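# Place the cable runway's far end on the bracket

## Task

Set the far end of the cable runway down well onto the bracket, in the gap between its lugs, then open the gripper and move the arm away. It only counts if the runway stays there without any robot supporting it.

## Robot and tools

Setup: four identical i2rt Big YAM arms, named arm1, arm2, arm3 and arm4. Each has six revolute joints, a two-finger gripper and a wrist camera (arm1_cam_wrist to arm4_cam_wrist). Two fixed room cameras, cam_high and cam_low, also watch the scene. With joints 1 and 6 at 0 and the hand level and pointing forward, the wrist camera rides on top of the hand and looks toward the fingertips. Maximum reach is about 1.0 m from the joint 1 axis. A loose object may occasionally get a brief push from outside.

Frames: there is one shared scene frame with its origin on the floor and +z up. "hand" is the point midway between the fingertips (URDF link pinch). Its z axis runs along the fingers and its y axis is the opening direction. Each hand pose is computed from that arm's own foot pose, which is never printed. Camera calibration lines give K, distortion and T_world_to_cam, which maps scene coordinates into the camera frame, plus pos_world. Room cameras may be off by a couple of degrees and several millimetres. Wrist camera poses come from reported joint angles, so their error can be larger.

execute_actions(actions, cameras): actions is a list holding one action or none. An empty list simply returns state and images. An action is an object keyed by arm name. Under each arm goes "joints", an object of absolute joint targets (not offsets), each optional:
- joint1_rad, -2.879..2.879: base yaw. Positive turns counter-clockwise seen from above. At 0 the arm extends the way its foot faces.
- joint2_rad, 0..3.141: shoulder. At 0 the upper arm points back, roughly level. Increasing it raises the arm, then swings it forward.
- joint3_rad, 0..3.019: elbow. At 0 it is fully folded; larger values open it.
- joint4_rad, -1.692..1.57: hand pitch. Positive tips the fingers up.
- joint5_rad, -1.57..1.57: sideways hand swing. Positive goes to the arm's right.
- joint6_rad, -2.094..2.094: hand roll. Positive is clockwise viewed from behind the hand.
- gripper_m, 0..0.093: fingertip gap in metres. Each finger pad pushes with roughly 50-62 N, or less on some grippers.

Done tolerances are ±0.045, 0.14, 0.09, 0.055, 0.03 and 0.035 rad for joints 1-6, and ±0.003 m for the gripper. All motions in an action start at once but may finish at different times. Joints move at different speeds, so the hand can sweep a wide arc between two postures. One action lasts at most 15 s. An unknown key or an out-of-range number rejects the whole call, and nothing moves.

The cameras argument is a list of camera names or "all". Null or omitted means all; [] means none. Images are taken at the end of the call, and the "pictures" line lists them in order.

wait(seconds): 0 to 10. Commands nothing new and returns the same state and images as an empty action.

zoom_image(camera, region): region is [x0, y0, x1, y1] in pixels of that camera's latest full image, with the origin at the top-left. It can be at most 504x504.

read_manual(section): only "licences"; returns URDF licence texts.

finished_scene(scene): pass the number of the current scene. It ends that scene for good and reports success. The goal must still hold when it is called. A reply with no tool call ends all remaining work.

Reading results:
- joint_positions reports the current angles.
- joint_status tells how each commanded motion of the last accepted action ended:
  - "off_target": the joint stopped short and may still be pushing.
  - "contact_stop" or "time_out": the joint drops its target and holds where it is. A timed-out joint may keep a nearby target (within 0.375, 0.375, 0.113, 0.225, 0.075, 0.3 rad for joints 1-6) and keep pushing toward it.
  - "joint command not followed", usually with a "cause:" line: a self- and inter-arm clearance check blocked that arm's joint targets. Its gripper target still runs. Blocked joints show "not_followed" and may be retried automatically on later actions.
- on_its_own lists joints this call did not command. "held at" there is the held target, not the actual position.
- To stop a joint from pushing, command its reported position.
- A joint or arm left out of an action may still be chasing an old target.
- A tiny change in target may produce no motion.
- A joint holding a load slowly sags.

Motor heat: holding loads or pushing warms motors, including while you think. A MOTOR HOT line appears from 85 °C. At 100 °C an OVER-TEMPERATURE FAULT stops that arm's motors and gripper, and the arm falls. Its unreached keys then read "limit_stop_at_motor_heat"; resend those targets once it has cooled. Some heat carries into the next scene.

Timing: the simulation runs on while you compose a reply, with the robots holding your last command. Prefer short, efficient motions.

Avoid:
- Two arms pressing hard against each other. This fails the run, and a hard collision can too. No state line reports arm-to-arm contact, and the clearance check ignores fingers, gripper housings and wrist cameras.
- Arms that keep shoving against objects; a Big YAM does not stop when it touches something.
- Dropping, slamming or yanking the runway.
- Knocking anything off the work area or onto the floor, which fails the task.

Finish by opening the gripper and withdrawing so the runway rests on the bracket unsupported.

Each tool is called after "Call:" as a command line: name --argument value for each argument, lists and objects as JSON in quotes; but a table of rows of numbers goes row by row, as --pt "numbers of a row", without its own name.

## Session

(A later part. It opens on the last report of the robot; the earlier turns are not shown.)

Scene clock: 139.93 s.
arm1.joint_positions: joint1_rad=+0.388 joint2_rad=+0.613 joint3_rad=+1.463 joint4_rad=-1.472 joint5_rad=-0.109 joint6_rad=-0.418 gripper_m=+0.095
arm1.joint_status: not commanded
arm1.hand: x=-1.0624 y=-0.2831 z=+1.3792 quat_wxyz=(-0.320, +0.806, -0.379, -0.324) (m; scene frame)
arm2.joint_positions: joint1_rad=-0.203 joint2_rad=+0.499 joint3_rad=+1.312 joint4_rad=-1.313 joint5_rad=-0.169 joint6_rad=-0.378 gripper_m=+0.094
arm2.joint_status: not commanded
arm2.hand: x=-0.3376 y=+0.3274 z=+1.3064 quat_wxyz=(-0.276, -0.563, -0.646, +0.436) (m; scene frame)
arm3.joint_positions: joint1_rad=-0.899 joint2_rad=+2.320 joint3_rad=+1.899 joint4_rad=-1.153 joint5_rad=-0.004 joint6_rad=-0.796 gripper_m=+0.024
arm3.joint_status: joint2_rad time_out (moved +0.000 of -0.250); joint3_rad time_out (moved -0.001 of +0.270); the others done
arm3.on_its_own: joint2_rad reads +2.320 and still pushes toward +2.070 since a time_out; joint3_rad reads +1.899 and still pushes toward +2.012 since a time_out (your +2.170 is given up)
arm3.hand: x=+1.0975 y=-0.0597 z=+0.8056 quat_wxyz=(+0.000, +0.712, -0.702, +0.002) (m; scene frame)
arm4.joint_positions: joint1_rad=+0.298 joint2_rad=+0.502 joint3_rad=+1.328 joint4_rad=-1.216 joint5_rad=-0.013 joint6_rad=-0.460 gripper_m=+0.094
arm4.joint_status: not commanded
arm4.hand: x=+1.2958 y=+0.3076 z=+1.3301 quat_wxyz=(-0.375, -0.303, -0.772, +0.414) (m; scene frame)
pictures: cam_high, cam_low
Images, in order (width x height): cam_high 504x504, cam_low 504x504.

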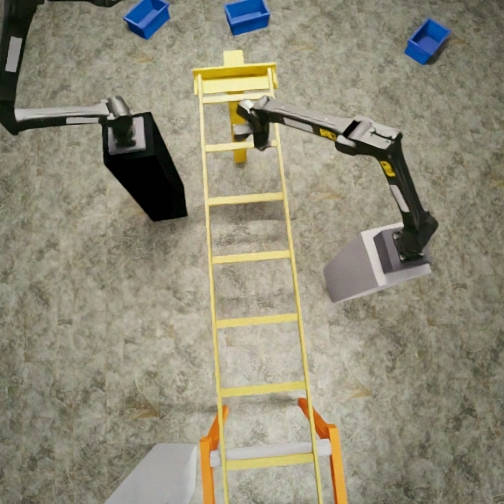

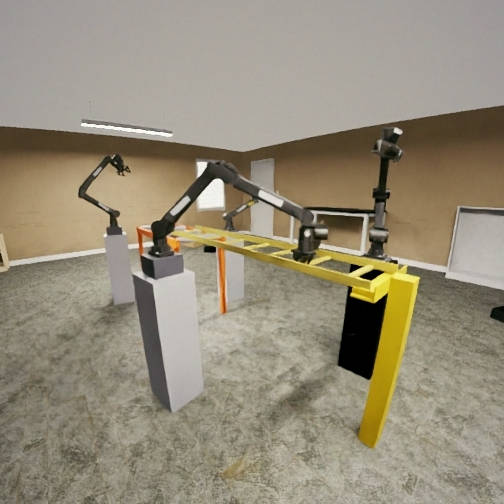

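Good. Lower.

Call:
execute_actions --actions '[{"arm3":{"joints":{"joint1_rad":-0.91,"joint2_rad":2.27,"joint3_rad":2.0,"joint4_rad":-1.11}}}]' --cameras '["cam_high","cam_low"]'

Call:
zoom_image --camera "cam_high" --region '[170, 40, 310, 150]'

Call:
zoom_image --camera "cam_low" --region '[290, 220, 440, 320]'

Scene clock: 146.93 s.
arm1.joint_positions: joint1_rad=+0.388 joint2_rad=+0.613 joint3_rad=+1.463 joint4_rad=-1.472 joint5_rad=-0.109 joint6_rad=-0.418 gripper_m=+0.095
arm1.joint_status: not commanded
arm1.hand: x=-1.0624 y=-0.2831 z=+1.3792 quat_wxyz=(-0.320, +0.806, -0.379, -0.324) (m; scene frame)
arm2.joint_positions: joint1_rad=-0.203 joint2_rad=+0.499 joint3_rad=+1.312 joint4_rad=-1.313 joint5_rad=-0.169 joint6_rad=-0.378 gripper_m=+0.094
arm2.joint_status: not commanded
arm2.hand: x=-0.3376 y=+0.3274 z=+1.3064 quat_wxyz=(-0.276, -0.563, -0.646, +0.436) (m; scene frame)
arm3.joint_positions: joint1_rad=-0.901 joint2_rad=+2.345 joint3_rad=+1.895 joint4_rad=-1.137 joint5_rad=-0.005 joint6_rad=-0.796 gripper_m=+0.024
arm3.joint_status: joint3_rad time_out (moved -0.004 of +0.101); the others done
arm3.on_its_own: joint3_rad reads +1.895 and still pushes toward +2.000 since a time_out
arm3.hand: x=+1.0965 y=-0.0615 z=+0.7877 quat_wxyz=(+0.007, +0.712, -0.703, +0.001) (m; scene frame)
arm4.joint_positions: joint1_rad=+0.298 joint2_rad=+0.502 joint3_rad=+1.328 joint4_rad=-1.216 joint5_rad=-0.013 joint6_rad=-0.460 gripper_m=+0.094
arm4.joint_status: not commanded
arm4.hand: x=+1.2958 y=+0.3076 z=+1.3301 quat_wxyz=(-0.375, -0.303, -0.772, +0.414) (m; scene frame)
pictures: cam_high, cam_low
Images, in order (width x height): cam_high 504x504, cam_low 504x504.

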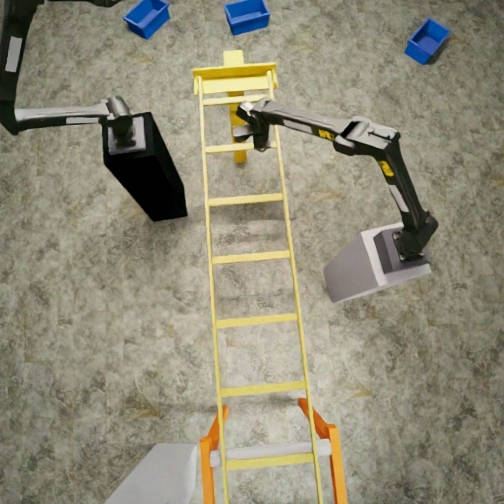

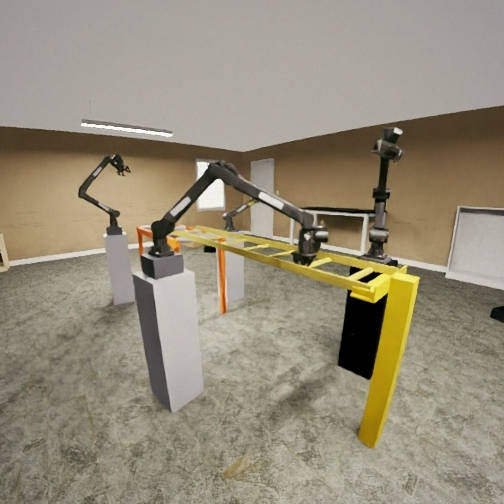

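Region (170, 40, 310, 150) of cam_high's 504x504 image, scaled by 3.600, with more detail than that image has; it fills the top 396 rows of this view, and the rest is white.

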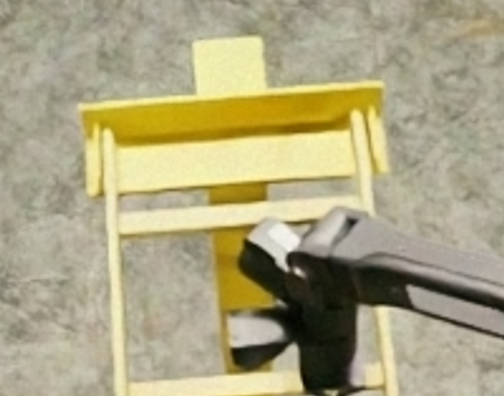

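Region (290, 220, 440, 320) of cam_low's 504x504 image, scaled by 3.360, with more detail than that image has.

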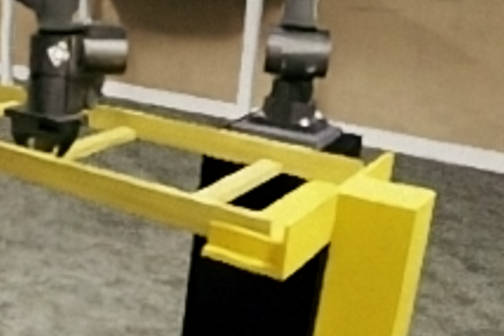

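Seated, about 1 cm from the back wall. Release.

Call:
execute_actions --actions '[{"arm3":{"joints":{"joint1_rad":-0.901,"joint2_rad":2.345,"joint3_rad":1.9,"joint4_rad":-1.137,"gripper_m":0.075}}}]' --cameras '[]'

Call:
execute_actions --actions '[{"arm3":{"joints":{"joint2_rad":2.1,"joint4_rad":-1.3}}}]' --cameras '[]'

Call:
execute_actions --actions '[{"arm3":{"joints":{"joint2_rad":1.0,"joint3_rad":1.5}}}]' --cameras '["cam_high","cam_low"]'

Scene clock: 153.77 s.
arm1.joint_positions: joint1_rad=+0.388 joint2_rad=+0.613 joint3_rad=+1.463 joint4_rad=-1.472 joint5_rad=-0.109 joint6_rad=-0.418 gripper_m=+0.095
arm1.joint_status: not commanded
arm1.hand: x=-1.0624 y=-0.2831 z=+1.3792 quat_wxyz=(-0.320, +0.806, -0.379, -0.324) (m; scene frame)
arm2.joint_positions: joint1_rad=-0.203 joint2_rad=+0.499 joint3_rad=+1.312 joint4_rad=-1.313 joint5_rad=-0.169 joint6_rad=-0.378 gripper_m=+0.094
arm2.joint_status: not commanded
arm2.hand: x=-0.3376 y=+0.3274 z=+1.3064 quat_wxyz=(-0.276, -0.563, -0.646, +0.436) (m; scene frame)
arm3.joint_positions: joint1_rad=-0.901 joint2_rad=+2.340 joint3_rad=+1.896 joint4_rad=-1.139 joint5_rad=-0.004 joint6_rad=-0.796 gripper_m=+0.075
arm3.joint_status: all done
arm3.hand: x=+1.0972 y=-0.0613 z=+0.7916 quat_wxyz=(+0.005, +0.712, -0.703, +0.002) (m; scene frame)
arm4.joint_positions: joint1_rad=+0.298 joint2_rad=+0.502 joint3_rad=+1.328 joint4_rad=-1.216 joint5_rad=-0.013 joint6_rad=-0.460 gripper_m=+0.094
arm4.joint_status: not commanded
arm4.hand: x=+1.2958 y=+0.3076 z=+1.3301 quat_wxyz=(-0.375, -0.303, -0.772, +0.414) (m; scene frame)
pictures: none
No camera images: the call's "cameras" was empty. Leave "cameras" out to get every camera's image.

Scene clock: 155.13 s.
arm1.joint_positions: joint1_rad=+0.388 joint2_rad=+0.613 joint3_rad=+1.463 joint4_rad=-1.472 joint5_rad=-0.109 joint6_rad=-0.418 gripper_m=+0.095
arm1.joint_status: not commanded
arm1.hand: x=-1.0624 y=-0.2831 z=+1.3792 quat_wxyz=(-0.320, +0.806, -0.379, -0.324) (m; scene frame)
arm2.joint_positions: joint1_rad=-0.203 joint2_rad=+0.499 joint3_rad=+1.312 joint4_rad=-1.313 joint5_rad=-0.169 joint6_rad=-0.378 gripper_m=+0.094
arm2.joint_status: not commanded
arm2.hand: x=-0.3376 y=+0.3274 z=+1.3064 quat_wxyz=(-0.276, -0.563, -0.646, +0.436) (m; scene frame)
arm3.joint_positions: joint1_rad=-0.901 joint2_rad=+2.074 joint3_rad=+1.892 joint4_rad=-1.290 joint5_rad=-0.004 joint6_rad=-0.796 gripper_m=+0.075
arm3.joint_status: all done
arm3.hand: x=+1.0876 y=-0.0693 z=+0.9617 quat_wxyz=(-0.051, +0.711, -0.701, +0.002) (m; scene frame)
arm4.joint_positions: joint1_rad=+0.298 joint2_rad=+0.502 joint3_rad=+1.328 joint4_rad=-1.216 joint5_rad=-0.013 joint6_rad=-0.460 gripper_m=+0.094
arm4.joint_status: not commanded
arm4.hand: x=+1.2958 y=+0.3076 z=+1.3301 quat_wxyz=(-0.375, -0.303, -0.772, +0.414) (m; scene frame)
pictures: none
No camera images: the call's "cameras" was empty. Leave "cameras" out to get every camera's image.

Scene clock: 156.93 s.
arm1.joint_positions: joint1_rad=+0.388 joint2_rad=+0.613 joint3_rad=+1.463 joint4_rad=-1.472 joint5_rad=-0.109 joint6_rad=-0.418 gripper_m=+0.095
arm1.joint_status: not commanded
arm1.hand: x=-1.0624 y=-0.2831 z=+1.3792 quat_wxyz=(-0.320, +0.806, -0.379, -0.324) (m; scene frame)
arm2.joint_positions: joint1_rad=-0.203 joint2_rad=+0.499 joint3_rad=+1.312 joint4_rad=-1.313 joint5_rad=-0.169 joint6_rad=-0.378 gripper_m=+0.094
arm2.joint_status: not commanded
arm2.hand: x=-0.3376 y=+0.3274 z=+1.3064 quat_wxyz=(-0.276, -0.563, -0.646, +0.436) (m; scene frame)
arm3.joint_positions: joint1_rad=-0.901 joint2_rad=+0.994 joint3_rad=+1.508 joint4_rad=-1.294 joint5_rad=-0.004 joint6_rad=-0.796 gripper_m=+0.075
arm3.joint_status: all done
arm3.hand: x=+0.8842 y=-0.2695 z=+1.3449 quat_wxyz=(-0.386, +0.658, -0.647, +0.003) (m; scene frame)
arm4.joint_positions: joint1_rad=+0.298 joint2_rad=+0.502 joint3_rad=+1.328 joint4_rad=-1.216 joint5_rad=-0.013 joint6_rad=-0.460 gripper_m=+0.094
arm4.joint_status: not commanded
arm4.hand: x=+1.2958 y=+0.3076 z=+1.3301 quat_wxyz=(-0.375, -0.303, -0.772, +0.414) (m; scene frame)
pictures: cam_high, cam_low
Images, in order (width x height): cam_high 504x504, cam_low 504x504.

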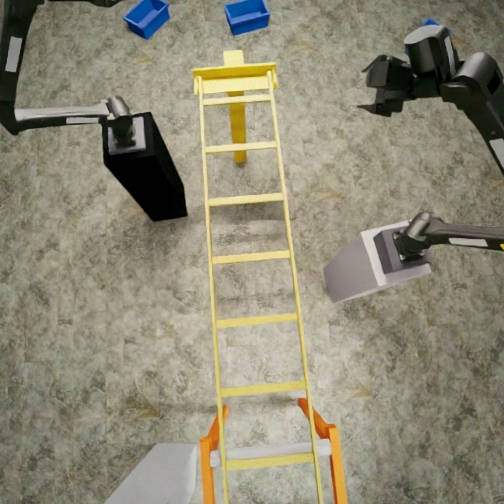

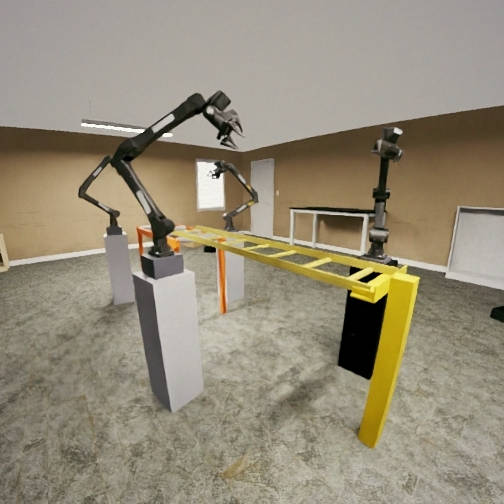

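Call:
finished_scene --scene 1

The scene is finished: the task was done.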